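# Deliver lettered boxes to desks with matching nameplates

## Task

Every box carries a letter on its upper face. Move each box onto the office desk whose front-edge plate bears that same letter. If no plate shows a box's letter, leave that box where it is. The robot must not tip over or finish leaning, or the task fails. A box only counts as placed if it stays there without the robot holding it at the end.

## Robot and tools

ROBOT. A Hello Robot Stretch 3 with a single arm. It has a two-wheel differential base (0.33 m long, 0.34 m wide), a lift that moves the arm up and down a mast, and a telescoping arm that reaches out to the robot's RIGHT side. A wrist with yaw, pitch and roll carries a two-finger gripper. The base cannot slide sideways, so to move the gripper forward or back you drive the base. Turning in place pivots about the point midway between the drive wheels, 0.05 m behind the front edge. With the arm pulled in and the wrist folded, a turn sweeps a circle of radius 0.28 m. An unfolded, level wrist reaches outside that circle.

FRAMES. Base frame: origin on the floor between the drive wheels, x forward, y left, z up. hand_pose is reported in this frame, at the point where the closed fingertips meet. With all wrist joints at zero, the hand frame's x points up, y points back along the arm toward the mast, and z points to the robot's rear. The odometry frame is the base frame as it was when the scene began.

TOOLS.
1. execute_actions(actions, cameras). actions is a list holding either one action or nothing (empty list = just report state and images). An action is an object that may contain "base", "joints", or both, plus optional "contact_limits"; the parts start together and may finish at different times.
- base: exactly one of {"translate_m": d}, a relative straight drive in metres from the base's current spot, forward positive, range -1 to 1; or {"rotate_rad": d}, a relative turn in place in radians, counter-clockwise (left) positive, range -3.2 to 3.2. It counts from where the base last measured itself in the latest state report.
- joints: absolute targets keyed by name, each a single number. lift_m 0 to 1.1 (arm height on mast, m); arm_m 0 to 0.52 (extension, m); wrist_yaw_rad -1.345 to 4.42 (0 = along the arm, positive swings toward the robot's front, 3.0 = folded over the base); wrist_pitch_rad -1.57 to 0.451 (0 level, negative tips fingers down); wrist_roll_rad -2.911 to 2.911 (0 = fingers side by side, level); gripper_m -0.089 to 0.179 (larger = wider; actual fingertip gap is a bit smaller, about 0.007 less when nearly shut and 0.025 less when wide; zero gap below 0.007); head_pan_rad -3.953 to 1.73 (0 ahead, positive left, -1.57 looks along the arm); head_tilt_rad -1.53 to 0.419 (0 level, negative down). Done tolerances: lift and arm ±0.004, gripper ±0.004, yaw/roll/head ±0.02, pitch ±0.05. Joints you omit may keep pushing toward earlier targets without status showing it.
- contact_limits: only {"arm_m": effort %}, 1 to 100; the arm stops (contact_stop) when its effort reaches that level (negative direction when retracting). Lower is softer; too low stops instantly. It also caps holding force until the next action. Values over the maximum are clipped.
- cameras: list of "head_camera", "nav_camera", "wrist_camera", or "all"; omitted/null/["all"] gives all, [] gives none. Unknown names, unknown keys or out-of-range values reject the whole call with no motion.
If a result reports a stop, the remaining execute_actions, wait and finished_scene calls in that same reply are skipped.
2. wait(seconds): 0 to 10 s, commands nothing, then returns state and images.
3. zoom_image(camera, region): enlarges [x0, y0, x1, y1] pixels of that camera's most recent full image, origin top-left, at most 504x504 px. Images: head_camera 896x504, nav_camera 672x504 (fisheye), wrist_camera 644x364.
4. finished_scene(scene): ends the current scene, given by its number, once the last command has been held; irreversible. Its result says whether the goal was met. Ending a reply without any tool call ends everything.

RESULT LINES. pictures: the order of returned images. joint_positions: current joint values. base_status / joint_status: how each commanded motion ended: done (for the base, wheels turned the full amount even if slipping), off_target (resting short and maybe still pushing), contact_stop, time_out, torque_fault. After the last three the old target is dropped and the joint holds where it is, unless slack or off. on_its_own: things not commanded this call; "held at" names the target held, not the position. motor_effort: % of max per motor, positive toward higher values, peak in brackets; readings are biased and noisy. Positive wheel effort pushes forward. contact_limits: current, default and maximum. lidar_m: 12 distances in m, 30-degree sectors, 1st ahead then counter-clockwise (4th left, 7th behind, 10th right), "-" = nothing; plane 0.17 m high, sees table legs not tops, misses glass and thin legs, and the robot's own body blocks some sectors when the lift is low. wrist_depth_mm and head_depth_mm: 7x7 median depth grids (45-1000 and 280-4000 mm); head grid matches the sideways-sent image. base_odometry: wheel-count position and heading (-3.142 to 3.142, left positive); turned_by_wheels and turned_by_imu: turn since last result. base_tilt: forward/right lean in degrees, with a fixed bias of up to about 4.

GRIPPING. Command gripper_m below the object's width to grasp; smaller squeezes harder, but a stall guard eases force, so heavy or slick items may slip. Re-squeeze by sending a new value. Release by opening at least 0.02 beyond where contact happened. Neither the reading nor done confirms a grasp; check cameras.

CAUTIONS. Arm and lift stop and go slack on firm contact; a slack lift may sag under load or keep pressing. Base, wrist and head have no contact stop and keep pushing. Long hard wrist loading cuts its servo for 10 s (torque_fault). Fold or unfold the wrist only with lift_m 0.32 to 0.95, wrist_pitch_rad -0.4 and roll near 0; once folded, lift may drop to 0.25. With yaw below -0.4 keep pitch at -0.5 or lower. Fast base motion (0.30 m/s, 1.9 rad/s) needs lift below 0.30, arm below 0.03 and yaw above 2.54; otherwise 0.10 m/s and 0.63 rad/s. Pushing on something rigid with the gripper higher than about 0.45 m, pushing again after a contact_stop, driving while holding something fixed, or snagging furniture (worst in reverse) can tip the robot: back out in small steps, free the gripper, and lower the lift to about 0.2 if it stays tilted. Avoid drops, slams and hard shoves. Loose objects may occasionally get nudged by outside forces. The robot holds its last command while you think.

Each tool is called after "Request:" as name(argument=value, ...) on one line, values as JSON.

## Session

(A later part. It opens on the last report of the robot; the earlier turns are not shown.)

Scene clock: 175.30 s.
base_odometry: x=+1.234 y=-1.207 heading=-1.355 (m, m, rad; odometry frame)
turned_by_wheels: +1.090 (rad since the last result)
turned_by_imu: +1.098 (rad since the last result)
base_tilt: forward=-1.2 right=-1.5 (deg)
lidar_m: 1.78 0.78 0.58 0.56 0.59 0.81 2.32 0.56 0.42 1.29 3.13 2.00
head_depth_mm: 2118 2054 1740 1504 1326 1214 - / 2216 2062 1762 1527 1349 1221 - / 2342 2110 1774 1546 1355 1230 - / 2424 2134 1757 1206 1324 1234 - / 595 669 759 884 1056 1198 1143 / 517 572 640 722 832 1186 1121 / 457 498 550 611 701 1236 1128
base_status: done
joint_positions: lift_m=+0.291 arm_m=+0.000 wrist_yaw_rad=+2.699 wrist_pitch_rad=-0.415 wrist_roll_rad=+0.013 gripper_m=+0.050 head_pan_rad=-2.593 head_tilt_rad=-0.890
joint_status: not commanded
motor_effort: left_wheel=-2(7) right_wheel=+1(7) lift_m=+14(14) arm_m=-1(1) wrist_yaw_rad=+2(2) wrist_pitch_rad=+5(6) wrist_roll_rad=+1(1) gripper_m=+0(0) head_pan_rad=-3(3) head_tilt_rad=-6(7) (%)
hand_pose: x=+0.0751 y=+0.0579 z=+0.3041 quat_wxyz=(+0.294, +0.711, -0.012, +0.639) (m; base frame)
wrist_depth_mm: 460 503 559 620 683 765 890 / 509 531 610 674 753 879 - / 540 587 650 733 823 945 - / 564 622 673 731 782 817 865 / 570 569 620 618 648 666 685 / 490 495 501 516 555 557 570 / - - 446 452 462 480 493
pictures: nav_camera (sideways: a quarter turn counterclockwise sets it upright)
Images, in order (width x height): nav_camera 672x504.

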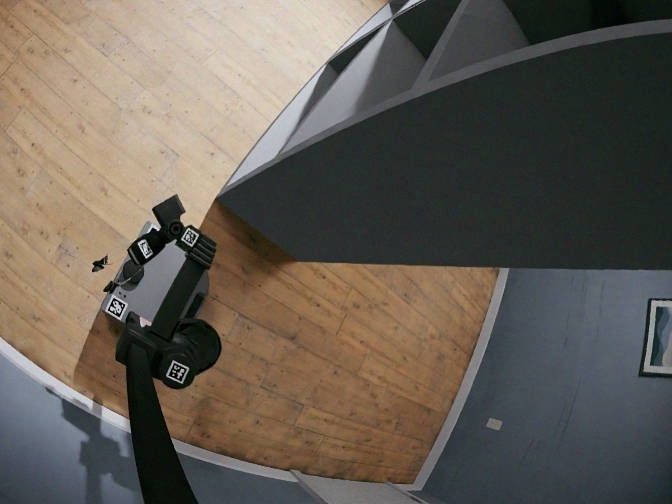

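Request:
execute_actions(actions=[{"base":{"translate_m":-1.0}}], cameras=[])

Request:
execute_actions(actions=[{"base":{"rotate_rad":1.56}}], cameras=[])

Request:
execute_actions(actions=[{"base":{"translate_m":-1.0}}], cameras=[])

Request:
execute_actions(actions=[{"base":{"translate_m":-1.0}}], cameras=[])

Request:
execute_actions(actions=[{"base":{"rotate_rad":-1.56},"joints":{"lift_m":0.82,"head_pan_rad":-1.57,"head_tilt_rad":-0.7}}], cameras=[])

Request:
execute_actions(actions=[{"joints":{"wrist_yaw_rad":0,"arm_m":0.15,"gripper_m":0.14}}], cameras=["head_camera","wrist_camera"])

Scene clock: 185.27 s.
base_odometry: x=+1.020 y=-0.230 heading=-1.355 (m, m, rad; odometry frame)
turned_by_wheels: +0.000 (rad since the last result)
turned_by_imu: -0.004 (rad since the last result)
base_tilt: forward=-1.0 right=-1.5 (deg)
lidar_m: 2.14 0.81 0.60 0.55 0.58 0.80 1.31 1.36 1.89 1.58 0.60 0.58
head_depth_mm: 1185 1388 1621 1505 1330 1208 - / 1248 1461 1689 1514 1349 1218 - / 1323 1552 1735 1538 1357 1233 - / 1404 1671 1800 1553 1368 1239 - / 1486 1781 1821 1571 1377 1232 1143 / 1577 1917 1842 1590 1396 1244 1117 / 1684 2062 1864 1603 1406 1254 1129
base_status: done
joint_positions: lift_m=+0.291 arm_m=+0.000 wrist_yaw_rad=+2.699 wrist_pitch_rad=-0.415 wrist_roll_rad=+0.013 gripper_m=+0.050 head_pan_rad=-2.593 head_tilt_rad=-0.890
joint_status: not commanded
motor_effort: left_wheel=-1(10) right_wheel=+1(4) lift_m=+14(14) arm_m=-1(1) wrist_yaw_rad=+1(2) wrist_pitch_rad=+5(5) wrist_roll_rad=+1(1) gripper_m=+0(0) head_pan_rad=-3(3) head_tilt_rad=-6(6) (%)
hand_pose: x=+0.0751 y=+0.0579 z=+0.3041 quat_wxyz=(+0.294, +0.711, -0.012, +0.639) (m; base frame)
wrist_depth_mm: 459 526 563 647 707 811 945 / 491 561 611 678 771 911 - / 531 595 668 752 846 980 - / 570 636 695 747 780 839 877 / 557 581 609 609 641 663 690 / 496 503 494 512 563 560 578 / - - 440 455 461 483 494
pictures: none
No camera images: the call's "cameras" was empty. Leave "cameras" out to get every camera's image.

Scene clock: 187.47 s.
base_odometry: x=+1.020 y=-0.230 heading=+0.205 (m, m, rad; odometry frame)
turned_by_wheels: +1.560 (rad since the last result)
turned_by_imu: +1.570 (rad since the last result)
base_tilt: forward=-1.1 right=-1.4 (deg)
lidar_m: 0.55 0.58 0.80 1.31 1.36 1.87 1.66 0.61 0.58 2.24 0.82 0.60
head_depth_mm: 1712 1994 1741 1506 1333 1209 - / 1221 1528 1721 1522 1341 1215 - / 940 1114 1368 1511 1359 1231 - / 768 879 1028 1239 1347 1239 - / 646 726 828 977 1279 1236 1142 / 561 619 712 949 1350 1243 1120 / 500 577 757 1097 1409 1261 1130
base_status: done
joint_positions: lift_m=+0.291 arm_m=+0.000 wrist_yaw_rad=+2.699 wrist_pitch_rad=-0.415 wrist_roll_rad=+0.013 gripper_m=+0.050 head_pan_rad=-2.594 head_tilt_rad=-0.890
joint_status: not commanded
motor_effort: left_wheel=-1(8) right_wheel=+1(8) lift_m=+14(14) arm_m=-1(1) wrist_yaw_rad=+2(2) wrist_pitch_rad=+5(5) wrist_roll_rad=+1(1) gripper_m=+0(0) head_pan_rad=-3(3) head_tilt_rad=-6(6) (%)
hand_pose: x=+0.0751 y=+0.0579 z=+0.3041 quat_wxyz=(+0.294, +0.711, -0.012, +0.639) (m; base frame)
wrist_depth_mm: - - - - 740 550 438 / - - - - 752 579 454 / 822 841 903 946 794 582 469 / 668 692 717 750 748 598 469 / 565 576 616 618 655 621 483 / 484 504 494 519 555 561 498 / - - 442 460 458 473 480
pictures: none
No camera images: the call's "cameras" was empty. Leave "cameras" out to get every camera's image.

Scene clock: 192.57 s.
base_odometry: x=+0.041 y=-0.434 heading=+0.205 (m, m, rad; odometry frame)
turned_by_wheels: +0.000 (rad since the last result)
turned_by_imu: -0.005 (rad since the last result)
base_tilt: forward=-1.1 right=-1.6 (deg)
lidar_m: 1.55 1.62 1.36 1.31 1.36 1.86 1.71 0.61 0.44 0.43 0.44 0.61
head_depth_mm: 1694 2005 1739 1505 1330 1215 - / 1244 1550 1726 1513 1344 1217 - / 957 1139 1392 1508 1352 1234 - / 780 891 1046 1256 1348 1240 - / 658 735 834 966 1149 1214 1143 / 566 625 696 785 902 1055 1108 / 500 544 604 660 739 840 971
base_status: done
joint_positions: lift_m=+0.291 arm_m=+0.000 wrist_yaw_rad=+2.699 wrist_pitch_rad=-0.415 wrist_roll_rad=+0.013 gripper_m=+0.050 head_pan_rad=-2.594 head_tilt_rad=-0.890
joint_status: not commanded
motor_effort: left_wheel=-1(8) right_wheel=+1(3) lift_m=+14(14) arm_m=-2(1) wrist_yaw_rad=+2(2) wrist_pitch_rad=+5(5) wrist_roll_rad=+1(1) gripper_m=+0(0) head_pan_rad=-3(3) head_tilt_rad=-6(6) (%)
hand_pose: x=+0.0751 y=+0.0579 z=+0.3041 quat_wxyz=(+0.294, +0.711, -0.012, +0.639) (m; base frame)
wrist_depth_mm: - - - - - - - / - - - - - - - / 825 857 917 943 - - - / 675 682 729 763 787 799 831 / 564 574 617 624 666 648 683 / 495 502 501 513 558 556 581 / - - 447 457 462 480 501
pictures: none
No camera images: the call's "cameras" was empty. Leave "cameras" out to get every camera's image.

Scene clock: 197.67 s.
base_odometry: x=-0.939 y=-0.637 heading=+0.205 (m, m, rad; odometry frame)
turned_by_wheels: +0.000 (rad since the last result)
turned_by_imu: -0.005 (rad since the last result)
base_tilt: forward=-1.2 right=-1.4 (deg)
lidar_m: 1.62 1.87 1.35 1.30 1.25 1.24 0.77 0.63 0.45 0.44 0.45 0.61
head_depth_mm: 1040 904 765 666 1332 1210 - / 1076 916 773 694 1341 1218 - / 988 985 783 723 1331 1230 - / 802 916 791 1219 1362 1235 - / 675 755 839 991 1179 1227 1146 / 582 641 714 806 937 1077 1120 / 512 557 611 686 755 860 995
base_status: done
joint_positions: lift_m=+0.291 arm_m=+0.000 wrist_yaw_rad=+2.699 wrist_pitch_rad=-0.415 wrist_roll_rad=+0.013 gripper_m=+0.050 head_pan_rad=-2.594 head_tilt_rad=-0.890
joint_status: not commanded
motor_effort: left_wheel=+0(8) right_wheel=+0(4) lift_m=+15(14) arm_m=-2(2) wrist_yaw_rad=+1(2) wrist_pitch_rad=+6(5) wrist_roll_rad=+1(1) gripper_m=+0(0) head_pan_rad=-3(3) head_tilt_rad=-6(6) (%)
hand_pose: x=+0.0751 y=+0.0579 z=+0.3041 quat_wxyz=(+0.294, +0.711, -0.012, +0.639) (m; base frame)
wrist_depth_mm: - - - - - - - / - - - - - - - / 840 872 901 955 - - - / 680 689 746 770 803 804 861 / 550 570 613 630 646 655 685 / 488 499 489 522 549 556 571 / - - 444 452 469 479 500
pictures: none
No camera images: the call's "cameras" was empty. Leave "cameras" out to get every camera's image.

Scene clock: 203.33 s.
base_odometry: x=-0.939 y=-0.637 heading=-1.355 (m, m, rad; odometry frame)
turned_by_wheels: -1.560 (rad since the last result)
turned_by_imu: -1.575 (rad since the last result)
base_tilt: forward=-1.0 right=-1.7 (deg)
lidar_m: 0.44 0.45 0.62 1.65 1.87 1.35 1.30 1.24 1.24 0.76 0.62 0.45
head_depth_mm: 1035 1152 969 781 687 - 1085 / 1027 1145 983 760 694 1341 1086 / 1018 1157 996 802 685 - - / 1011 1155 1017 814 695 - 1128 / 1004 1143 1036 826 702 1312 1150 / 999 1138 1055 837 694 1337 1162 / 995 1131 1157 848 701 1105 1049
base_status: done
joint_positions: lift_m=+0.819 arm_m=+0.000 wrist_yaw_rad=+2.699 wrist_pitch_rad=-0.415 wrist_roll_rad=+0.013 gripper_m=+0.050 head_pan_rad=-1.577 head_tilt_rad=-0.704
joint_status: all done
motor_effort: left_wheel=+3(9) right_wheel=-2(7) lift_m=+46(51) arm_m=-1(2) wrist_yaw_rad=+2(1) wrist_pitch_rad=+5(5) wrist_roll_rad=+1(1) gripper_m=+0(0) head_pan_rad=+4(38) head_tilt_rad=+2(23) (%)
hand_pose: x=+0.0751 y=+0.0579 z=+0.8326 quat_wxyz=(+0.294, +0.711, -0.012, +0.639) (m; base frame)
wrist_depth_mm: - - - 835 559 432 341 / - - - 902 578 440 350 / - - - 949 600 457 359 / - - - - 641 471 363 / - - - - 636 469 374 / - - - - 612 489 378 / - 965 - - 767 494 388
pictures: none
No camera images: the call's "cameras" was empty. Leave "cameras" out to get every camera's image.

Scene clock: 205.70 s.
base_odometry: x=-0.939 y=-0.637 heading=-1.355 (m, m, rad; odometry frame)
turned_by_wheels: +0.000 (rad since the last result)
turned_by_imu: +0.001 (rad since the last result)
base_tilt: forward=-1.1 right=-1.5 (deg)
lidar_m: 0.44 0.45 0.62 1.65 1.86 1.36 1.30 1.24 1.24 0.77 0.62 0.45
head_depth_mm: 1029 1147 967 - - 1256 1119 / 1024 1141 984 - - 1284 1125 / 1017 1157 1002 - - 1297 1137 / 1011 1150 1015 841 692 1318 1149 / 1007 1146 1033 827 702 1309 1156 / 995 1134 1053 836 695 1336 1167 / 994 1127 1160 851 703 1110 1051
base_status: not commanded
joint_positions: lift_m=+0.819 arm_m=+0.150 wrist_yaw_rad=+0.002 wrist_pitch_rad=-0.415 wrist_roll_rad=+0.013 gripper_m=+0.140 head_pan_rad=-1.577 head_tilt_rad=-0.704
joint_status: all done
motor_effort: left_wheel=+2(2) right_wheel=-2(2) lift_m=+46(46) arm_m=+2(2) wrist_yaw_rad=-2(4) wrist_pitch_rad=+5(5) wrist_roll_rad=+1(1) gripper_m=+1(99) head_pan_rad=+4(3) head_tilt_rad=+2(3) (%)
hand_pose: x=-0.0210 y=-0.5195 z=+0.8326 quat_wxyz=(+0.688, +0.146, -0.696, -0.146) (m; base frame)
wrist_depth_mm: 604 719 702 734 717 706 696 / 588 657 695 759 753 771 774 / 459 476 441 547 558 607 642 / 368 382 401 422 438 456 479 / 311 319 331 339 341 316 382 / - 267 282 290 288 293 321 / 231 237 242 251 258 255 275
pictures: head_camera (sideways: a quarter turn clockwise sets it upright), wrist_camera
Images, in order (width x height): head_camera 896x504, wrist_camera 644x364.

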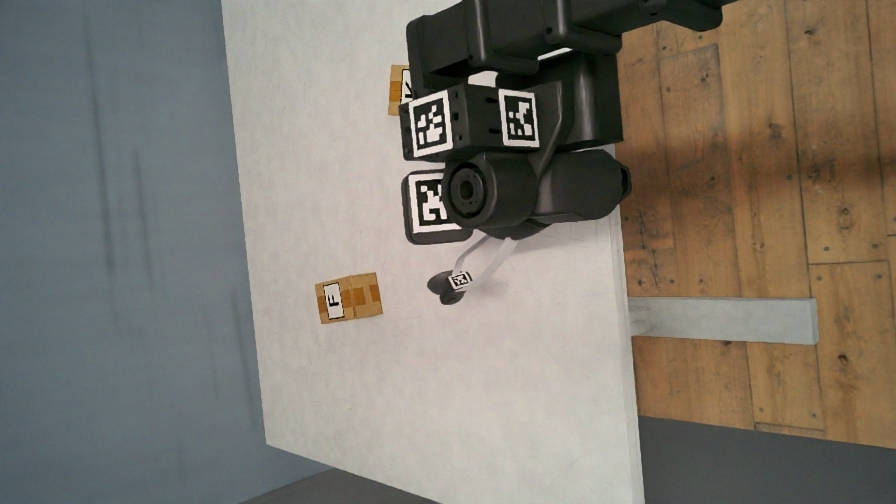

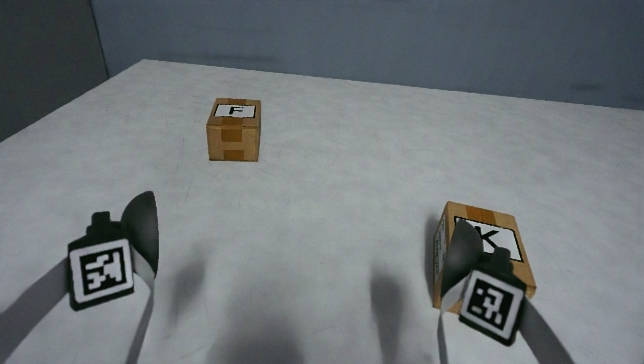

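Request:
execute_actions(actions=[{"base":{"translate_m":-0.75},"joints":{"arm_m":0.0,"lift_m":0.86,"wrist_yaw_rad":-0.3,"head_pan_rad":-1.75,"head_tilt_rad":-0.8}}])

Scene clock: 217.33 s.
base_odometry: x=-1.099 y=+0.095 heading=-1.355 (m, m, rad; odometry frame)
turned_by_wheels: +0.000 (rad since the last result)
turned_by_imu: -0.002 (rad since the last result)
base_tilt: forward=-1.1 right=-1.5 (deg)
lidar_m: 1.19 1.23 1.67 2.24 0.79 0.57 0.55 0.57 0.77 1.20 1.24 1.20
head_depth_mm: 986 1074 860 720 - - 1076 / 1115 1211 874 744 - - - / 1094 1101 886 711 - - 1098 / 1071 1124 896 746 1019 1249 1117 / 1043 1128 910 759 689 1272 1130 / 1018 1116 923 765 679 1290 1140 / 999 1104 936 773 675 1306 1151
base_status: done
joint_positions: lift_m=+0.859 arm_m=+0.000 wrist_yaw_rad=-0.299 wrist_pitch_rad=-0.415 wrist_roll_rad=+0.013 gripper_m=+0.140 head_pan_rad=-1.743 head_tilt_rad=-0.790
joint_status: all done
motor_effort: left_wheel=+1(4) right_wheel=-2(6) lift_m=+46(47) arm_m=-1(2) wrist_yaw_rad=-1(5) wrist_pitch_rad=+6(5) wrist_roll_rad=+1(1) gripper_m=+0(0) head_pan_rad=-3(18) head_tilt_rad=-6(18) (%)
hand_pose: x=-0.0877 y=-0.3600 z=+0.8726 quat_wxyz=(+0.658, +0.040, -0.710, -0.248) (m; base frame)
wrist_depth_mm: 770 794 857 890 831 576 451 / 683 745 825 851 842 582 445 / 523 561 598 637 756 617 455 / 424 458 467 486 507 580 464 / 362 377 370 350 415 462 474 / - 310 330 335 347 376 458 / 268 280 283 295 321 664 483
pictures: head_camera (sideways: a quarter turn clockwise sets it upright), nav_camera (sideways: a quarter turn counterclockwise sets it upright), wrist_camera
Images, in order (width x height): head_camera 896x504, nav_camera 672x504, wrist_camera 644x364.

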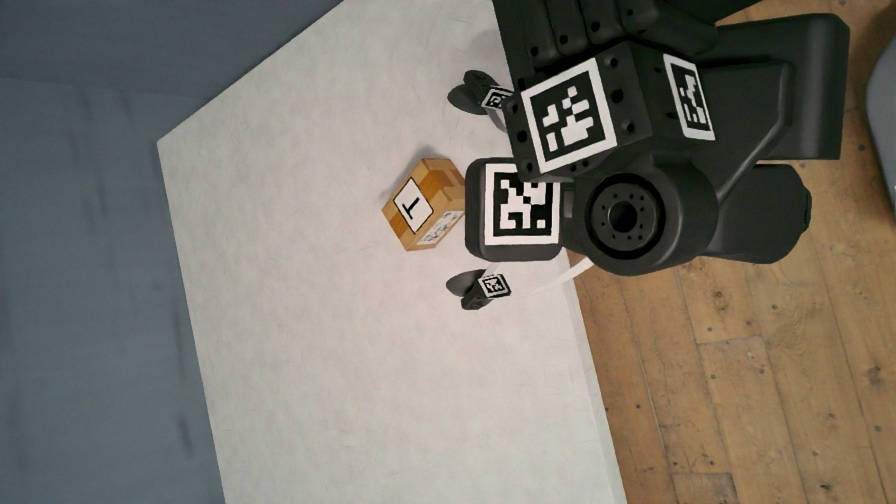

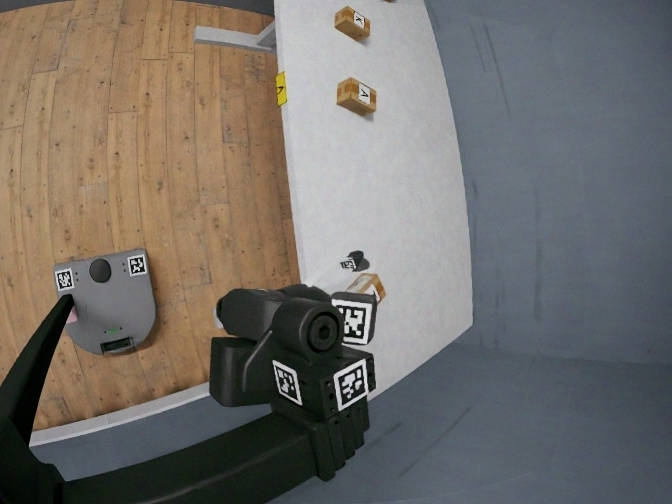

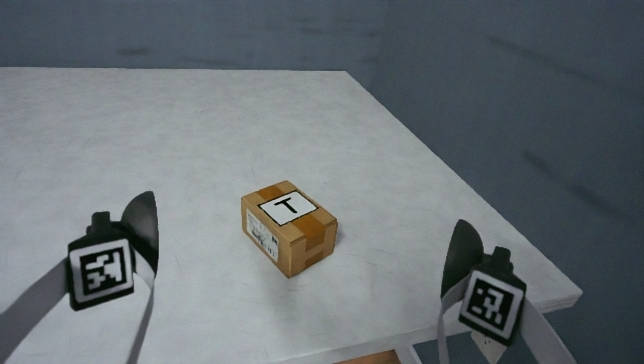

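Request:
execute_actions(actions=[{"base":{"translate_m":-0.2},"joints":{"arm_m":0.17,"lift_m":0.82,"wrist_yaw_rad":0.42,"head_pan_rad":-1.5}}], cameras=["head_camera","wrist_camera"])

Scene clock: 223.33 s.
base_odometry: x=-1.142 y=+0.290 heading=-1.355 (m, m, rad; odometry frame)
turned_by_wheels: +0.000 (rad since the last result)
turned_by_imu: +0.001 (rad since the last result)
base_tilt: forward=-1.1 right=-1.5 (deg)
lidar_m: 1.38 1.43 1.94 1.44 0.50 0.37 0.35 0.36 0.49 0.73 1.24 1.37
head_depth_mm: 1029 1154 1152 - 1252 1207 1096 / 1045 1093 919 - 1334 1238 1102 / 1046 1109 911 - 1330 1235 1114 / 1049 1122 923 700 1357 1256 1124 / 1044 1136 907 735 1373 1274 1132 / 1048 1134 920 765 1384 1287 1137 / 1046 1142 934 775 1403 1294 1150
base_status: done
joint_positions: lift_m=+0.821 arm_m=+0.170 wrist_yaw_rad=+0.419 wrist_pitch_rad=-0.415 wrist_roll_rad=+0.013 gripper_m=+0.140 head_pan_rad=-1.507 head_tilt_rad=-0.790
joint_status: all done
motor_effort: left_wheel=+2(4) right_wheel=-2(5) lift_m=+14(45) arm_m=+2(3) wrist_yaw_rad=+2(1) wrist_pitch_rad=+5(5) wrist_roll_rad=+1(1) gripper_m=+1(1) head_pan_rad=+3(21) head_tilt_rad=-5(6) (%)
hand_pose: x=+0.0699 y=-0.5202 z=+0.8341 quat_wxyz=(+0.703, +0.286, -0.651, -0.001) (m; base frame)
wrist_depth_mm: 869 936 863 801 718 647 590 / 599 640 697 740 741 687 615 / 464 482 505 524 568 598 644 / 369 393 396 423 437 453 500 / 313 322 331 342 353 377 389 / - 270 269 270 296 322 322 / 231 239 203 208 258 256 275
pictures: head_camera (sideways: a quarter turn clockwise sets it upright), wrist_camera
Images, in order (width x height): head_camera 896x504, wrist_camera 644x364.

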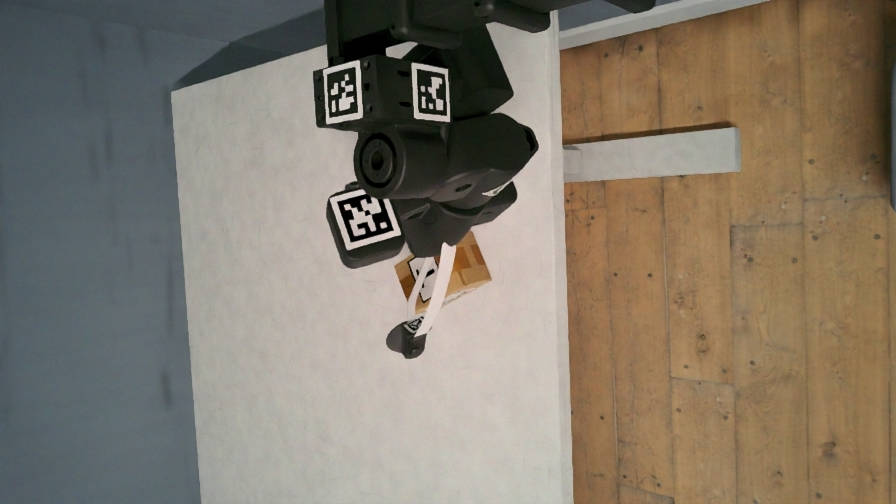

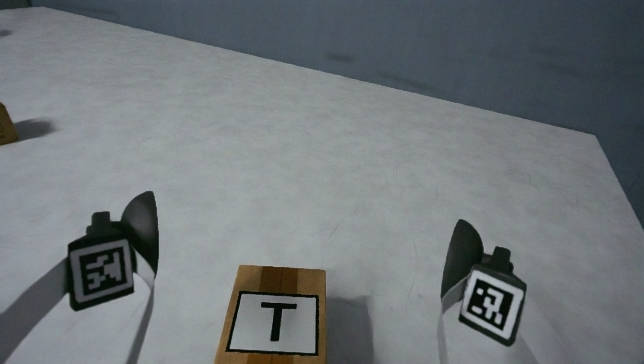

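Slightly left, partly image roll. Nudge and lower.

Request:
execute_actions(actions=[{"base":{"translate_m":0.012},"joints":{"lift_m":0.735}}], cameras=["wrist_camera"])

Request:
execute_actions(actions=[{"joints":{"gripper_m":0.045}}], cameras=[])

Request:
execute_actions(actions=[{"joints":{"lift_m":0.79}}], cameras=["wrist_camera"])

Scene clock: 228.50 s.
base_odometry: x=-1.140 y=+0.279 heading=-1.354 (m, m, rad; odometry frame)
turned_by_wheels: +0.000 (rad since the last result)
turned_by_imu: +0.001 (rad since the last result)
base_tilt: forward=-1.1 right=-1.4 (deg)
lidar_m: 1.38 1.42 1.93 1.49 0.52 0.38 0.36 0.38 0.51 0.73 1.24 1.35
head_depth_mm: 1045 1162 1109 757 - 1213 1081 / 1047 1086 870 768 1356 1235 1105 / 1046 1104 884 773 1373 1233 1117 / 1042 1119 898 714 1369 1264 1120 / 1046 1131 909 757 1378 1273 1133 / 1047 1133 922 766 1391 1282 1141 / 1043 1146 940 775 1403 1299 1149
base_status: done
joint_positions: lift_m=+0.736 arm_m=+0.170 wrist_yaw_rad=+0.419 wrist_pitch_rad=-0.415 wrist_roll_rad=+0.013 gripper_m=+0.140 head_pan_rad=-1.507 head_tilt_rad=-0.790
joint_status: all done
motor_effort: left_wheel=+2(7) right_wheel=-2(3) lift_m=+14(16) arm_m=+2(3) wrist_yaw_rad=+1(1) wrist_pitch_rad=+5(5) wrist_roll_rad=+1(1) gripper_m=+0(0) head_pan_rad=+3(4) head_tilt_rad=-6(6) (%)
hand_pose: x=+0.0699 y=-0.5202 z=+0.7491 quat_wxyz=(+0.703, +0.286, -0.651, -0.001) (m; base frame)
wrist_depth_mm: 567 633 679 770 700 643 593 / 384 412 449 480 520 566 620 / 297 308 324 338 360 386 412 / 235 248 245 178 277 293 309 / 198 206 154 145 226 240 246 / - 170 123 123 187 205 204 / 148 153 131 127 163 163 175
pictures: wrist_camera
Images, in order (width x height): wrist_camera 644x364.

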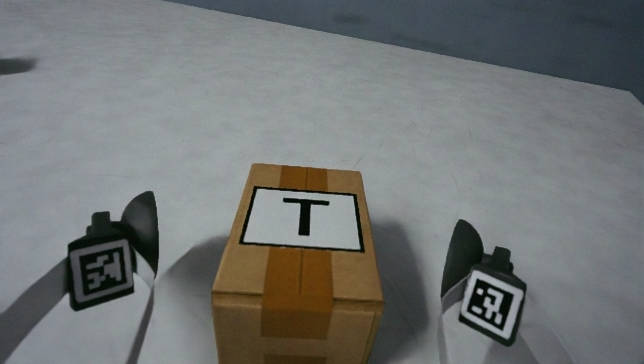

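Scene clock: 230.00 s.
base_odometry: x=-1.140 y=+0.279 heading=-1.354 (m, m, rad; odometry frame)
turned_by_wheels: +0.000 (rad since the last result)
turned_by_imu: +0.000 (rad since the last result)
base_tilt: forward=-1.2 right=-1.5 (deg)
lidar_m: 1.37 1.42 1.93 1.49 0.52 0.38 0.36 0.38 0.51 0.73 1.24 1.36
head_depth_mm: 1046 1159 1113 756 - 1220 1082 / 1048 1085 871 768 1357 1235 1102 / 1045 1106 883 770 1377 1228 1109 / 1044 1123 896 709 1360 1264 1119 / 1045 1132 908 748 1376 1268 1130 / 1048 1133 923 764 1392 1288 1139 / 1046 1146 938 775 1403 1297 1149
base_status: not commanded
joint_positions: lift_m=+0.736 arm_m=+0.170 wrist_yaw_rad=+0.419 wrist_pitch_rad=-0.406 wrist_roll_rad=+0.013 gripper_m=+0.046 head_pan_rad=-1.507 head_tilt_rad=-0.790
joint_status: all done
motor_effort: left_wheel=+2(2) right_wheel=-3(2) lift_m=+14(14) arm_m=+2(3) wrist_yaw_rad=+0(3) wrist_pitch_rad=+2(4) wrist_roll_rad=+1(1) gripper_m=-21(100) head_pan_rad=+4(4) head_tilt_rad=-6(6) (%)
hand_pose: x=+0.0703 y=-0.5212 z=+0.7511 quat_wxyz=(+0.703, +0.284, -0.652, +0.002) (m; base frame)
wrist_depth_mm: 599 652 759 748 708 652 600 / 404 431 461 488 550 606 604 / 306 315 333 344 370 402 425 / 241 248 253 183 287 301 318 / 202 208 143 147 238 240 251 / 172 174 124 125 - 202 209 / - 154 132 130 164 174 177
pictures: none
No camera images: the call's "cameras" was empty. Leave "cameras" out to get every camera's image.

Scene clock: 231.33 s.
base_odometry: x=-1.140 y=+0.279 heading=-1.354 (m, m, rad; odometry frame)
turned_by_wheels: +0.000 (rad since the last result)
turned_by_imu: +0.000 (rad since the last result)
base_tilt: forward=-1.1 right=-1.5 (deg)
lidar_m: 1.38 1.42 1.93 1.49 0.52 0.38 0.36 0.38 0.51 0.74 1.24 1.36
head_depth_mm: 1048 1164 1112 - 1324 1215 1097 / 1045 1082 893 - 1353 1233 1102 / 1044 1105 885 - 1356 1230 1112 / 1047 1124 900 698 1354 1263 1119 / 1048 1133 908 746 1373 1273 1133 / 1043 1131 923 765 1384 1287 1137 / 1049 1146 935 775 1399 1305 1152
base_status: not commanded
joint_positions: lift_m=+0.789 arm_m=+0.170 wrist_yaw_rad=+0.419 wrist_pitch_rad=-0.421 wrist_roll_rad=+0.013 gripper_m=+0.046 head_pan_rad=-1.507 head_tilt_rad=-0.790
joint_status: all done
motor_effort: left_wheel=+2(1) right_wheel=-2(3) lift_m=+46(46) arm_m=+2(1) wrist_yaw_rad=+1(2) wrist_pitch_rad=+7(7) wrist_roll_rad=+1(1) gripper_m=-16(21) head_pan_rad=+3(3) head_tilt_rad=-6(6) (%)
hand_pose: x=+0.0696 y=-0.5195 z=+0.8013 quat_wxyz=(+0.703, +0.288, -0.650, -0.003) (m; base frame)
wrist_depth_mm: 737 800 828 758 719 641 586 / 514 547 581 624 692 684 616 / 391 405 431 458 493 517 566 / 316 329 343 357 376 394 418 / 261 271 287 293 313 316 330 / 226 231 126 131 - 267 274 / 204 205 121 123 219 229 236
pictures: wrist_camera
Images, in order (width x height): wrist_camera 644x364.

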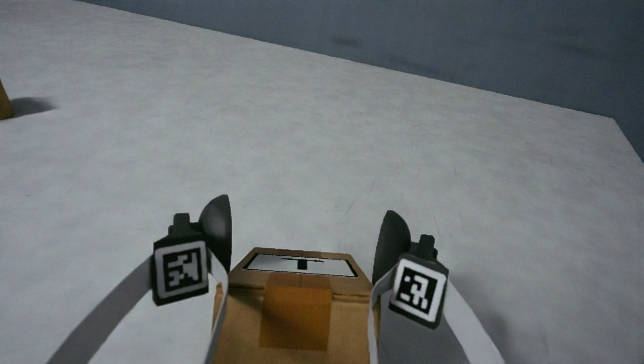

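Request:
execute_actions(actions=[{"joints":{"lift_m":0.74}}], cameras=["wrist_camera"])

Request:
execute_actions(actions=[{"joints":{"gripper_m":0.11,"lift_m":0.72}}], cameras=["wrist_camera"])

Scene clock: 234.43 s.
base_odometry: x=-1.140 y=+0.279 heading=-1.354 (m, m, rad; odometry frame)
turned_by_wheels: +0.000 (rad since the last result)
turned_by_imu: +0.001 (rad since the last result)
base_tilt: forward=-1.1 right=-1.4 (deg)
lidar_m: 1.37 1.42 1.92 1.49 0.52 0.38 0.36 0.38 0.51 0.73 1.24 1.36
head_depth_mm: 1049 1163 1106 756 - 1207 1088 / 1044 1080 874 773 1364 1236 1107 / 1048 1099 885 771 1368 1234 1115 / 1048 1122 896 711 1356 1262 1122 / 1046 1133 910 747 1372 1274 1130 / 1046 1135 922 765 1389 1282 1138 / 1042 1151 936 774 1405 1301 1148
base_status: not commanded
joint_positions: lift_m=+0.741 arm_m=+0.170 wrist_yaw_rad=+0.419 wrist_pitch_rad=-0.417 wrist_roll_rad=+0.013 gripper_m=+0.046 head_pan_rad=-1.507 head_tilt_rad=-0.790
joint_status: all done
motor_effort: left_wheel=+1(2) right_wheel=-2(2) lift_m=+12(44) arm_m=+2(2) wrist_yaw_rad=+2(1) wrist_pitch_rad=+6(7) wrist_roll_rad=+1(1) gripper_m=-16(16) head_pan_rad=+3(3) head_tilt_rad=-6(6) (%)
hand_pose: x=+0.0698 y=-0.5200 z=+0.7538 quat_wxyz=(+0.703, +0.287, -0.651, -0.001) (m; base frame)
wrist_depth_mm: 590 639 703 742 705 646 585 / 399 426 459 492 534 582 606 / 306 316 336 353 375 398 423 / 246 252 260 184 291 301 317 / 204 211 149 151 237 242 254 / 177 177 128 129 - 203 209 / 158 157 145 137 168 176 181
pictures: wrist_camera
Images, in order (width x height): wrist_camera 644x364.

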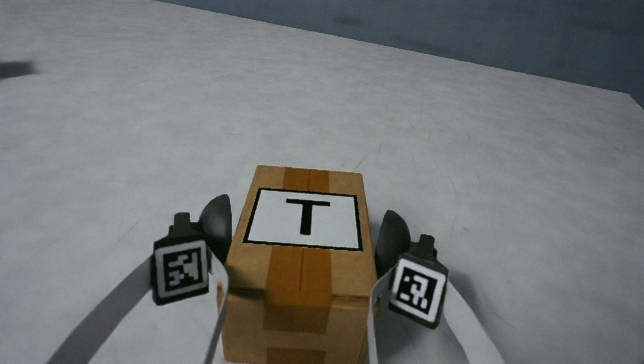

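Scene clock: 235.70 s.
base_odometry: x=-1.140 y=+0.279 heading=-1.354 (m, m, rad; odometry frame)
turned_by_wheels: +0.000 (rad since the last result)
turned_by_imu: +0.000 (rad since the last result)
base_tilt: forward=-1.1 right=-1.5 (deg)
lidar_m: 1.37 1.42 1.93 1.49 0.52 0.38 0.36 0.38 0.51 0.74 1.24 1.35
head_depth_mm: 1047 1167 1111 755 - 1228 1077 / 1046 1082 871 767 1356 1238 1104 / 1044 1104 883 771 1356 1236 1111 / 1045 1125 898 713 1362 1262 1120 / 1046 1132 909 757 1379 1280 1131 / 1043 1132 923 765 1387 1281 1138 / 1046 1147 940 774 1396 1297 1148
base_status: not commanded
joint_positions: lift_m=+0.728 arm_m=+0.170 wrist_yaw_rad=+0.419 wrist_pitch_rad=-0.413 wrist_roll_rad=+0.013 gripper_m=+0.110 head_pan_rad=-1.507 head_tilt_rad=-0.790
joint_status: lift_m contact_stop (moved -0.013 of -0.021); the others done
on_its_own: lift_m is slack since a contact_stop, until your next command for it (your +0.720 is given up)
motor_effort: left_wheel=+2(1) right_wheel=-1(2) lift_m=+30(34) arm_m=+2(2) wrist_yaw_rad=+1(2) wrist_pitch_rad=+4(16) wrist_roll_rad=+1(1) gripper_m=+1(99) head_pan_rad=+3(4) head_tilt_rad=-6(6) (%)
hand_pose: x=+0.0701 y=-0.5204 z=+0.7420 quat_wxyz=(+0.703, +0.286, -0.651, +0.000) (m; base frame)
wrist_depth_mm: 542 597 670 740 694 637 588 / 372 388 411 462 500 545 588 / 280 292 308 328 348 369 394 / 225 232 232 165 266 280 292 / 190 200 136 134 214 226 235 / 166 158 135 127 175 190 195 / 139 144 145 145 157 160 165
pictures: wrist_camera
Images, in order (width x height): wrist_camera 644x364.

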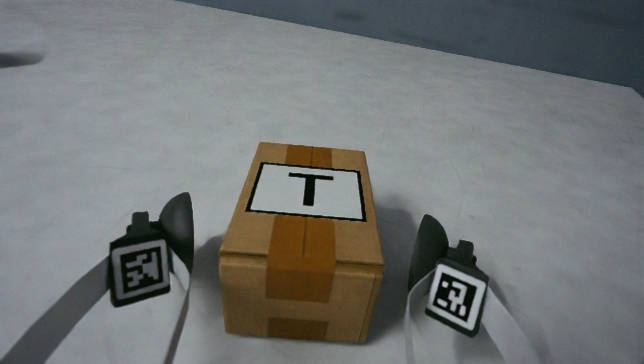

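Move ~2.5 cm deeper and lower.

Request:
execute_actions(actions=[{"base":{"translate_m":0.01},"joints":{"lift_m":0.72,"arm_m":0.195}}], cameras=["wrist_camera"])

Request:
execute_actions(actions=[{"joints":{"gripper_m":0.038}}], cameras=[])

Request:
execute_actions(actions=[{"joints":{"lift_m":0.77}}], cameras=["wrist_camera"])

Scene clock: 239.90 s.
base_odometry: x=-1.138 y=+0.269 heading=-1.354 (m, m, rad; odometry frame)
turned_by_wheels: +0.000 (rad since the last result)
turned_by_imu: +0.001 (rad since the last result)
base_tilt: forward=-1.2 right=-1.5 (deg)
lidar_m: 1.36 1.41 1.92 1.52 0.54 0.39 0.37 0.39 0.52 0.74 1.24 1.35
head_depth_mm: 1045 1188 912 753 - 1214 1088 / 1044 1089 871 - 1359 1230 1105 / 1049 1104 886 774 1356 1248 1115 / 1046 1127 897 712 1355 1260 1118 / 1046 1130 908 746 1377 1274 1124 / 1048 1133 925 763 1390 1289 1138 / 1043 1144 935 773 1405 1293 1152
base_status: done
joint_positions: lift_m=+0.721 arm_m=+0.195 wrist_yaw_rad=+0.423 wrist_pitch_rad=-0.405 wrist_roll_rad=+0.013 gripper_m=+0.110 head_pan_rad=-1.507 head_tilt_rad=-0.790
joint_status: all done
motor_effort: left_wheel=+2(8) right_wheel=-1(3) lift_m=+10(28) arm_m=+3(3) wrist_yaw_rad=-4(4) wrist_pitch_rad=+2(5) wrist_roll_rad=+1(1) gripper_m=-1(1) head_pan_rad=+3(3) head_tilt_rad=-6(6) (%)
hand_pose: x=+0.0712 y=-0.5457 z=+0.7364 quat_wxyz=(+0.703, +0.285, -0.652, +0.004) (m; base frame)
wrist_depth_mm: 553 601 680 736 668 617 578 / 369 389 415 449 487 545 580 / 272 284 300 317 339 365 383 / 219 225 222 155 255 271 287 / 183 191 132 126 207 219 227 / 161 152 105 107 116 184 188 / 134 140 100 99 146 154 161
pictures: wrist_camera
Images, in order (width x height): wrist_camera 644x364.

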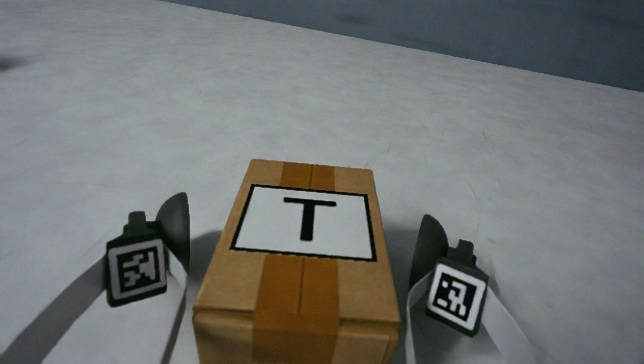

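Scene clock: 241.10 s.
base_odometry: x=-1.138 y=+0.269 heading=-1.354 (m, m, rad; odometry frame)
turned_by_wheels: +0.000 (rad since the last result)
turned_by_imu: +0.000 (rad since the last result)
base_tilt: forward=-1.2 right=-1.5 (deg)
lidar_m: 1.37 1.41 1.91 1.53 0.53 0.39 0.37 0.39 0.52 0.73 1.24 1.35
head_depth_mm: 1046 1188 909 755 - 1213 1086 / 1040 1085 871 - 1356 1236 1105 / 1046 1104 884 772 1365 1251 1111 / 1044 1123 895 714 1366 1257 1120 / 1046 1129 907 757 1375 1271 1132 / 1042 1136 926 764 1390 1283 1140 / 1048 1145 938 775 1402 1295 1154
base_status: not commanded
joint_positions: lift_m=+0.721 arm_m=+0.195 wrist_yaw_rad=+0.419 wrist_pitch_rad=-0.402 wrist_roll_rad=+0.013 gripper_m=+0.040 head_pan_rad=-1.507 head_tilt_rad=-0.790
joint_status: all done
motor_effort: left_wheel=+1(1) right_wheel=+0(1) lift_m=+11(11) arm_m=+3(4) wrist_yaw_rad=+2(4) wrist_pitch_rad=+1(2) wrist_roll_rad=+1(1) gripper_m=-33(100) head_pan_rad=+4(4) head_tilt_rad=-6(6) (%)
hand_pose: x=+0.0705 y=-0.5466 z=+0.7372 quat_wxyz=(+0.703, +0.282, -0.653, +0.004) (m; base frame)
wrist_depth_mm: 551 619 664 722 666 621 575 / 364 389 431 452 498 551 594 / 274 287 304 322 343 363 393 / 222 227 227 156 257 273 290 / 183 192 125 127 212 218 228 / 158 - 105 108 112 184 189 / - 140 99 99 145 155 161
pictures: none
No camera images: the call's "cameras" was empty. Leave "cameras" out to get every camera's image.

Scene clock: 242.40 s.
base_odometry: x=-1.138 y=+0.269 heading=-1.354 (m, m, rad; odometry frame)
turned_by_wheels: +0.000 (rad since the last result)
turned_by_imu: +0.000 (rad since the last result)
base_tilt: forward=-1.1 right=-1.4 (deg)
lidar_m: 1.36 1.41 1.92 1.53 0.54 0.39 0.37 0.39 0.52 0.74 1.24 1.35
head_depth_mm: 1047 1186 938 - 1324 1212 1090 / 1050 1082 893 - 1337 1235 1103 / 1045 1105 887 - 1348 1245 1114 / 1046 1126 899 694 1361 1264 1121 / 1044 1134 912 739 1370 1271 1132 / 1046 1129 921 764 1386 1292 1137 / 1040 1149 937 773 1400 1299 1151
base_status: not commanded
joint_positions: lift_m=+0.769 arm_m=+0.195 wrist_yaw_rad=+0.419 wrist_pitch_rad=-0.421 wrist_roll_rad=+0.013 gripper_m=+0.047 head_pan_rad=-1.507 head_tilt_rad=-0.790
joint_status: all done
on_its_own: gripper_m is held at +0.045, not at your +0.038, by its stall guard, which is still easing
motor_effort: left_wheel=+2(2) right_wheel=-2(2) lift_m=+46(48) arm_m=+2(2) wrist_yaw_rad=+2(2) wrist_pitch_rad=+7(8) wrist_roll_rad=+1(1) gripper_m=-20(33) head_pan_rad=+3(3) head_tilt_rad=-6(6) (%)
hand_pose: x=+0.0696 y=-0.5445 z=+0.7813 quat_wxyz=(+0.703, +0.288, -0.650, -0.003) (m; base frame)
wrist_depth_mm: 675 730 773 741 681 615 572 / 467 492 533 569 625 649 604 / 352 366 385 413 432 461 492 / 283 298 299 162 340 346 367 / 238 252 126 130 275 287 296 / 209 - 105 108 114 241 246 / - 185 99 99 191 204 212
pictures: wrist_camera
Images, in order (width x height): wrist_camera 644x364.

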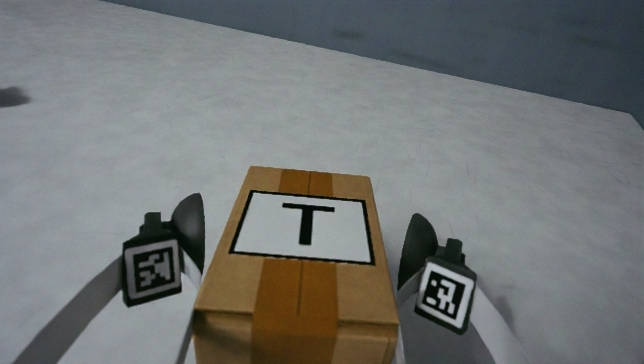

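Request:
execute_actions(actions=[{"base":{"rotate_rad":1.11},"joints":{"arm_m":0,"gripper_m":0.046,"wrist_yaw_rad":2.7,"head_pan_rad":-0.3,"head_tilt_rad":-0.7}}], cameras=["wrist_camera"])

Request:
execute_actions(actions=[{"base":{"translate_m":0.4},"joints":{"lift_m":0.29}}], cameras=[])

Request:
execute_actions(actions=[{"base":{"translate_m":0.9}}], cameras=[])

Request:
execute_actions(actions=[{"base":{"translate_m":0.9}}], cameras=[])

Request:
execute_actions(actions=[{"base":{"rotate_rad":-1.12}}], cameras=["wrist_camera"])

Scene clock: 249.83 s.
base_odometry: x=-1.138 y=+0.269 heading=-0.244 (m, m, rad; odometry frame)
turned_by_wheels: +1.110 (rad since the last result)
turned_by_imu: +1.124 (rad since the last result)
base_tilt: forward=-1.1 right=-1.6 (deg)
lidar_m: 2.06 1.20 0.50 0.38 0.38 0.39 0.56 0.73 1.27 1.35 1.37 1.44
head_depth_mm: 1280 1422 1613 1715 1482 1268 1118 / 1368 1555 1774 1792 1487 1285 1126 / 1494 1701 1973 1800 1509 1300 1134 / 1629 1874 2130 1829 1531 1307 1147 / 1853 2984 2333 1864 1554 1324 1156 / 2634 2855 2370 1887 1567 1333 1166 / 2430 2646 2412 1901 1575 1347 1184
base_status: done
joint_positions: lift_m=+0.769 arm_m=+0.000 wrist_yaw_rad=+2.698 wrist_pitch_rad=-0.421 wrist_roll_rad=+0.013 gripper_m=+0.054 head_pan_rad=-0.307 head_tilt_rad=-0.705
joint_status: gripper_m off_target (ended at +0.054, target +0.046); the others done
on_its_own: gripper_m is held at +0.053, not at your +0.046, by its stall guard, which is not easing now
motor_effort: left_wheel=-2(6) right_wheel=+1(5) lift_m=+46(46) arm_m=-2(1) wrist_yaw_rad=+2(3) wrist_pitch_rad=+7(7) wrist_roll_rad=+1(1) gripper_m=-25(78) head_pan_rad=+3(38) head_tilt_rad=+3(15) (%)
hand_pose: x=+0.0749 y=+0.0571 z=+0.7813 quat_wxyz=(+0.297, +0.711, -0.010, +0.638) (m; base frame)
wrist_depth_mm: 338 400 497 638 923 - - / 354 431 535 724 - - - / 378 450 573 785 - - - / 396 487 574 164 - - - / 433 481 127 130 - - - / - - 106 108 113 - - / - 595 99 99 951 - -
pictures: wrist_camera
Images, in order (width x height): wrist_camera 644x364.

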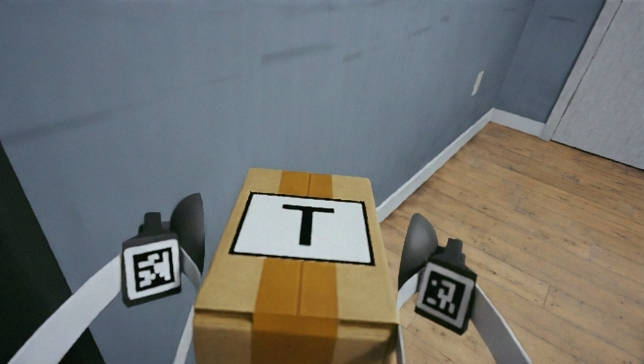

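Scene clock: 255.07 s.
base_odometry: x=-0.749 y=+0.172 heading=-0.245 (m, m, rad; odometry frame)
turned_by_wheels: +0.000 (rad since the last result)
turned_by_imu: +0.004 (rad since the last result)
base_tilt: forward=-1.0 right=-1.4 (deg)
lidar_m: 2.25 1.77 0.74 0.57 0.56 0.58 0.83 1.55 1.46 1.21 1.18 1.25
head_depth_mm: 1103 1237 1399 1613 1482 1278 1115 / 1183 1341 1540 1714 1494 1287 1130 / 1289 1465 1699 1809 1506 1300 1134 / 1409 1640 1976 1819 1530 1306 1151 / 2499 2730 2328 1849 1547 1322 1157 / 2258 2484 2362 1876 1562 1337 1165 / 2095 2284 2355 1906 1580 1346 1180
base_status: done
joint_positions: lift_m=+0.291 arm_m=+0.000 wrist_yaw_rad=+2.698 wrist_pitch_rad=-0.421 wrist_roll_rad=+0.013 gripper_m=+0.054 head_pan_rad=-0.307 head_tilt_rad=-0.704
joint_status: all done
on_its_own: gripper_m is held at +0.053, not at your +0.046, by its stall guard, which is not easing now
motor_effort: left_wheel=-2(4) right_wheel=+1(4) lift_m=+15(41) arm_m=-2(2) wrist_yaw_rad=+2(3) wrist_pitch_rad=+7(7) wrist_roll_rad=+1(1) gripper_m=-25(25) head_pan_rad=+4(3) head_tilt_rad=+3(3) (%)
hand_pose: x=+0.0749 y=+0.0571 z=+0.3026 quat_wxyz=(+0.297, +0.711, -0.009, +0.638) (m; base frame)
wrist_depth_mm: 475 568 716 908 - - - / 506 593 742 - - - - / 536 639 795 918 - - - / 562 647 679 165 779 793 857 / 553 586 126 130 621 648 692 / - - 105 109 112 556 553 / - - 99 99 441 472 485
pictures: none
No camera images: the call's "cameras" was empty. Leave "cameras" out to get every camera's image.

Scene clock: 259.83 s.
base_odometry: x=+0.124 y=-0.046 heading=-0.245 (m, m, rad; odometry frame)
turned_by_wheels: +0.000 (rad since the last result)
turned_by_imu: +0.007 (rad since the last result)
base_tilt: forward=-1.1 right=-1.6 (deg)
lidar_m: 1.41 1.39 1.28 0.98 0.96 1.01 1.46 1.99 1.04 0.80 0.78 0.83
head_depth_mm: 747 808 916 1053 1246 1278 1120 / 2149 2479 2194 1735 1429 1285 1130 / 1894 2154 2227 1813 1513 1296 1140 / 1722 1909 2123 1831 1533 1307 1150 / 1561 1736 1939 1855 1541 1326 1159 / 1434 1566 1740 1834 1565 1338 1164 / 1318 1439 1583 1746 1586 1345 1173
base_status: done
joint_positions: lift_m=+0.291 arm_m=+0.000 wrist_yaw_rad=+2.698 wrist_pitch_rad=-0.422 wrist_roll_rad=+0.013 gripper_m=+0.054 head_pan_rad=-0.307 head_tilt_rad=-0.704
joint_status: not commanded
on_its_own: gripper_m is held at +0.053, not at your +0.046, by its stall guard, which is not easing now
motor_effort: left_wheel=-2(5) right_wheel=+1(6) lift_m=+15(14) arm_m=-1(1) wrist_yaw_rad=+2(2) wrist_pitch_rad=+7(8) wrist_roll_rad=+1(1) gripper_m=-25(25) head_pan_rad=+4(3) head_tilt_rad=+2(2) (%)
hand_pose: x=+0.0748 y=+0.0571 z=+0.3026 quat_wxyz=(+0.297, +0.711, -0.009, +0.638) (m; base frame)
wrist_depth_mm: 773 946 - - - - - / 815 943 - - - - - / 792 837 909 962 - - - / 672 699 679 163 775 820 860 / 557 583 126 130 634 658 692 / - - 105 108 113 554 577 / - - 99 100 442 466 484
pictures: none
No camera images: the call's "cameras" was empty. Leave "cameras" out to get every camera's image.

Scene clock: 264.60 s.
base_odometry: x=+0.997 y=-0.264 heading=-0.245 (m, m, rad; odometry frame)
turned_by_wheels: +0.000 (rad since the last result)
turned_by_imu: +0.007 (rad since the last result)
base_tilt: forward=-1.1 right=-1.6 (deg)
lidar_m: 0.61 0.58 0.62 0.89 1.37 1.44 2.07 1.19 0.53 0.56 1.85 0.80
head_depth_mm: 1004 1193 1447 1686 1484 1269 1119 / 881 1018 1203 1475 1498 1286 1126 / 782 889 1029 1220 1441 1295 1137 / 704 788 897 1042 1242 1310 1150 / 640 709 794 907 1052 1241 1158 / 588 645 716 804 915 1070 1143 / 541 591 650 720 812 929 1074
base_status: done
joint_positions: lift_m=+0.291 arm_m=+0.000 wrist_yaw_rad=+2.699 wrist_pitch_rad=-0.422 wrist_roll_rad=+0.013 gripper_m=+0.054 head_pan_rad=-0.307 head_tilt_rad=-0.704
joint_status: not commanded
on_its_own: gripper_m is held at +0.053, not at your +0.046, by its stall guard, which is not easing now
motor_effort: left_wheel=-2(7) right_wheel=+1(5) lift_m=+15(15) arm_m=-1(1) wrist_yaw_rad=+2(2) wrist_pitch_rad=+7(7) wrist_roll_rad=+1(1) gripper_m=-25(25) head_pan_rad=+3(4) head_tilt_rad=+2(2) (%)
hand_pose: x=+0.0747 y=+0.0571 z=+0.3026 quat_wxyz=(+0.297, +0.711, -0.009, +0.638) (m; base frame)
wrist_depth_mm: - - 827 677 568 501 438 / - - 909 725 593 532 463 / 803 857 888 794 622 549 486 / 651 685 690 164 677 586 503 / 566 575 127 130 630 611 519 / - - 105 108 113 554 529 / - - 99 99 439 470 491
pictures: none
No camera images: the call's "cameras" was empty. Leave "cameras" out to get every camera's image.

Scene clock: 266.80 s.
base_odometry: x=+0.997 y=-0.264 heading=-1.365 (m, m, rad; odometry frame)
turned_by_wheels: -1.120 (rad since the last result)
turned_by_imu: -1.127 (rad since the last result)
base_tilt: forward=-1.1 right=-1.5 (deg)
lidar_m: 2.36 0.85 0.62 0.58 0.59 0.82 1.36 1.40 1.91 1.52 0.55 0.53
head_depth_mm: 511 561 621 693 806 1033 1116 / 602 672 757 871 1022 1210 1122 / 733 848 989 1189 1414 1296 1138 / 3109 3016 2282 1835 1534 1312 1148 / 2901 3006 2308 1870 1549 1320 1158 / 2862 3092 2368 1877 1561 1338 1166 / 2775 3036 2428 1906 1582 1343 1174
base_status: done
joint_positions: lift_m=+0.291 arm_m=+0.000 wrist_yaw_rad=+2.699 wrist_pitch_rad=-0.422 wrist_roll_rad=+0.013 gripper_m=+0.054 head_pan_rad=-0.307 head_tilt_rad=-0.704
joint_status: not commanded
on_its_own: gripper_m is held at +0.053, not at your +0.046, by its stall guard, which is not easing now
motor_effort: left_wheel=+2(10) right_wheel=-2(7) lift_m=+14(14) arm_m=-1(1) wrist_yaw_rad=+2(2) wrist_pitch_rad=+7(7) wrist_roll_rad=+1(1) gripper_m=-25(25) head_pan_rad=+3(4) head_tilt_rad=+2(2) (%)
hand_pose: x=+0.0747 y=+0.0571 z=+0.3026 quat_wxyz=(+0.297, +0.711, -0.009, +0.638) (m; base frame)
wrist_depth_mm: 498 538 592 659 737 852 - / 518 577 646 725 820 950 - / 549 622 696 781 887 - - / 590 641 676 164 791 808 857 / 563 574 127 131 642 652 669 / - - 104 108 113 561 571 / - - 99 99 445 473 486
pictures: wrist_camera
Images, in order (width x height): wrist_camera 644x364.

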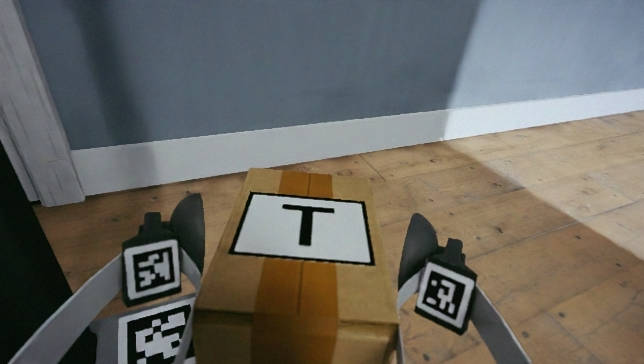

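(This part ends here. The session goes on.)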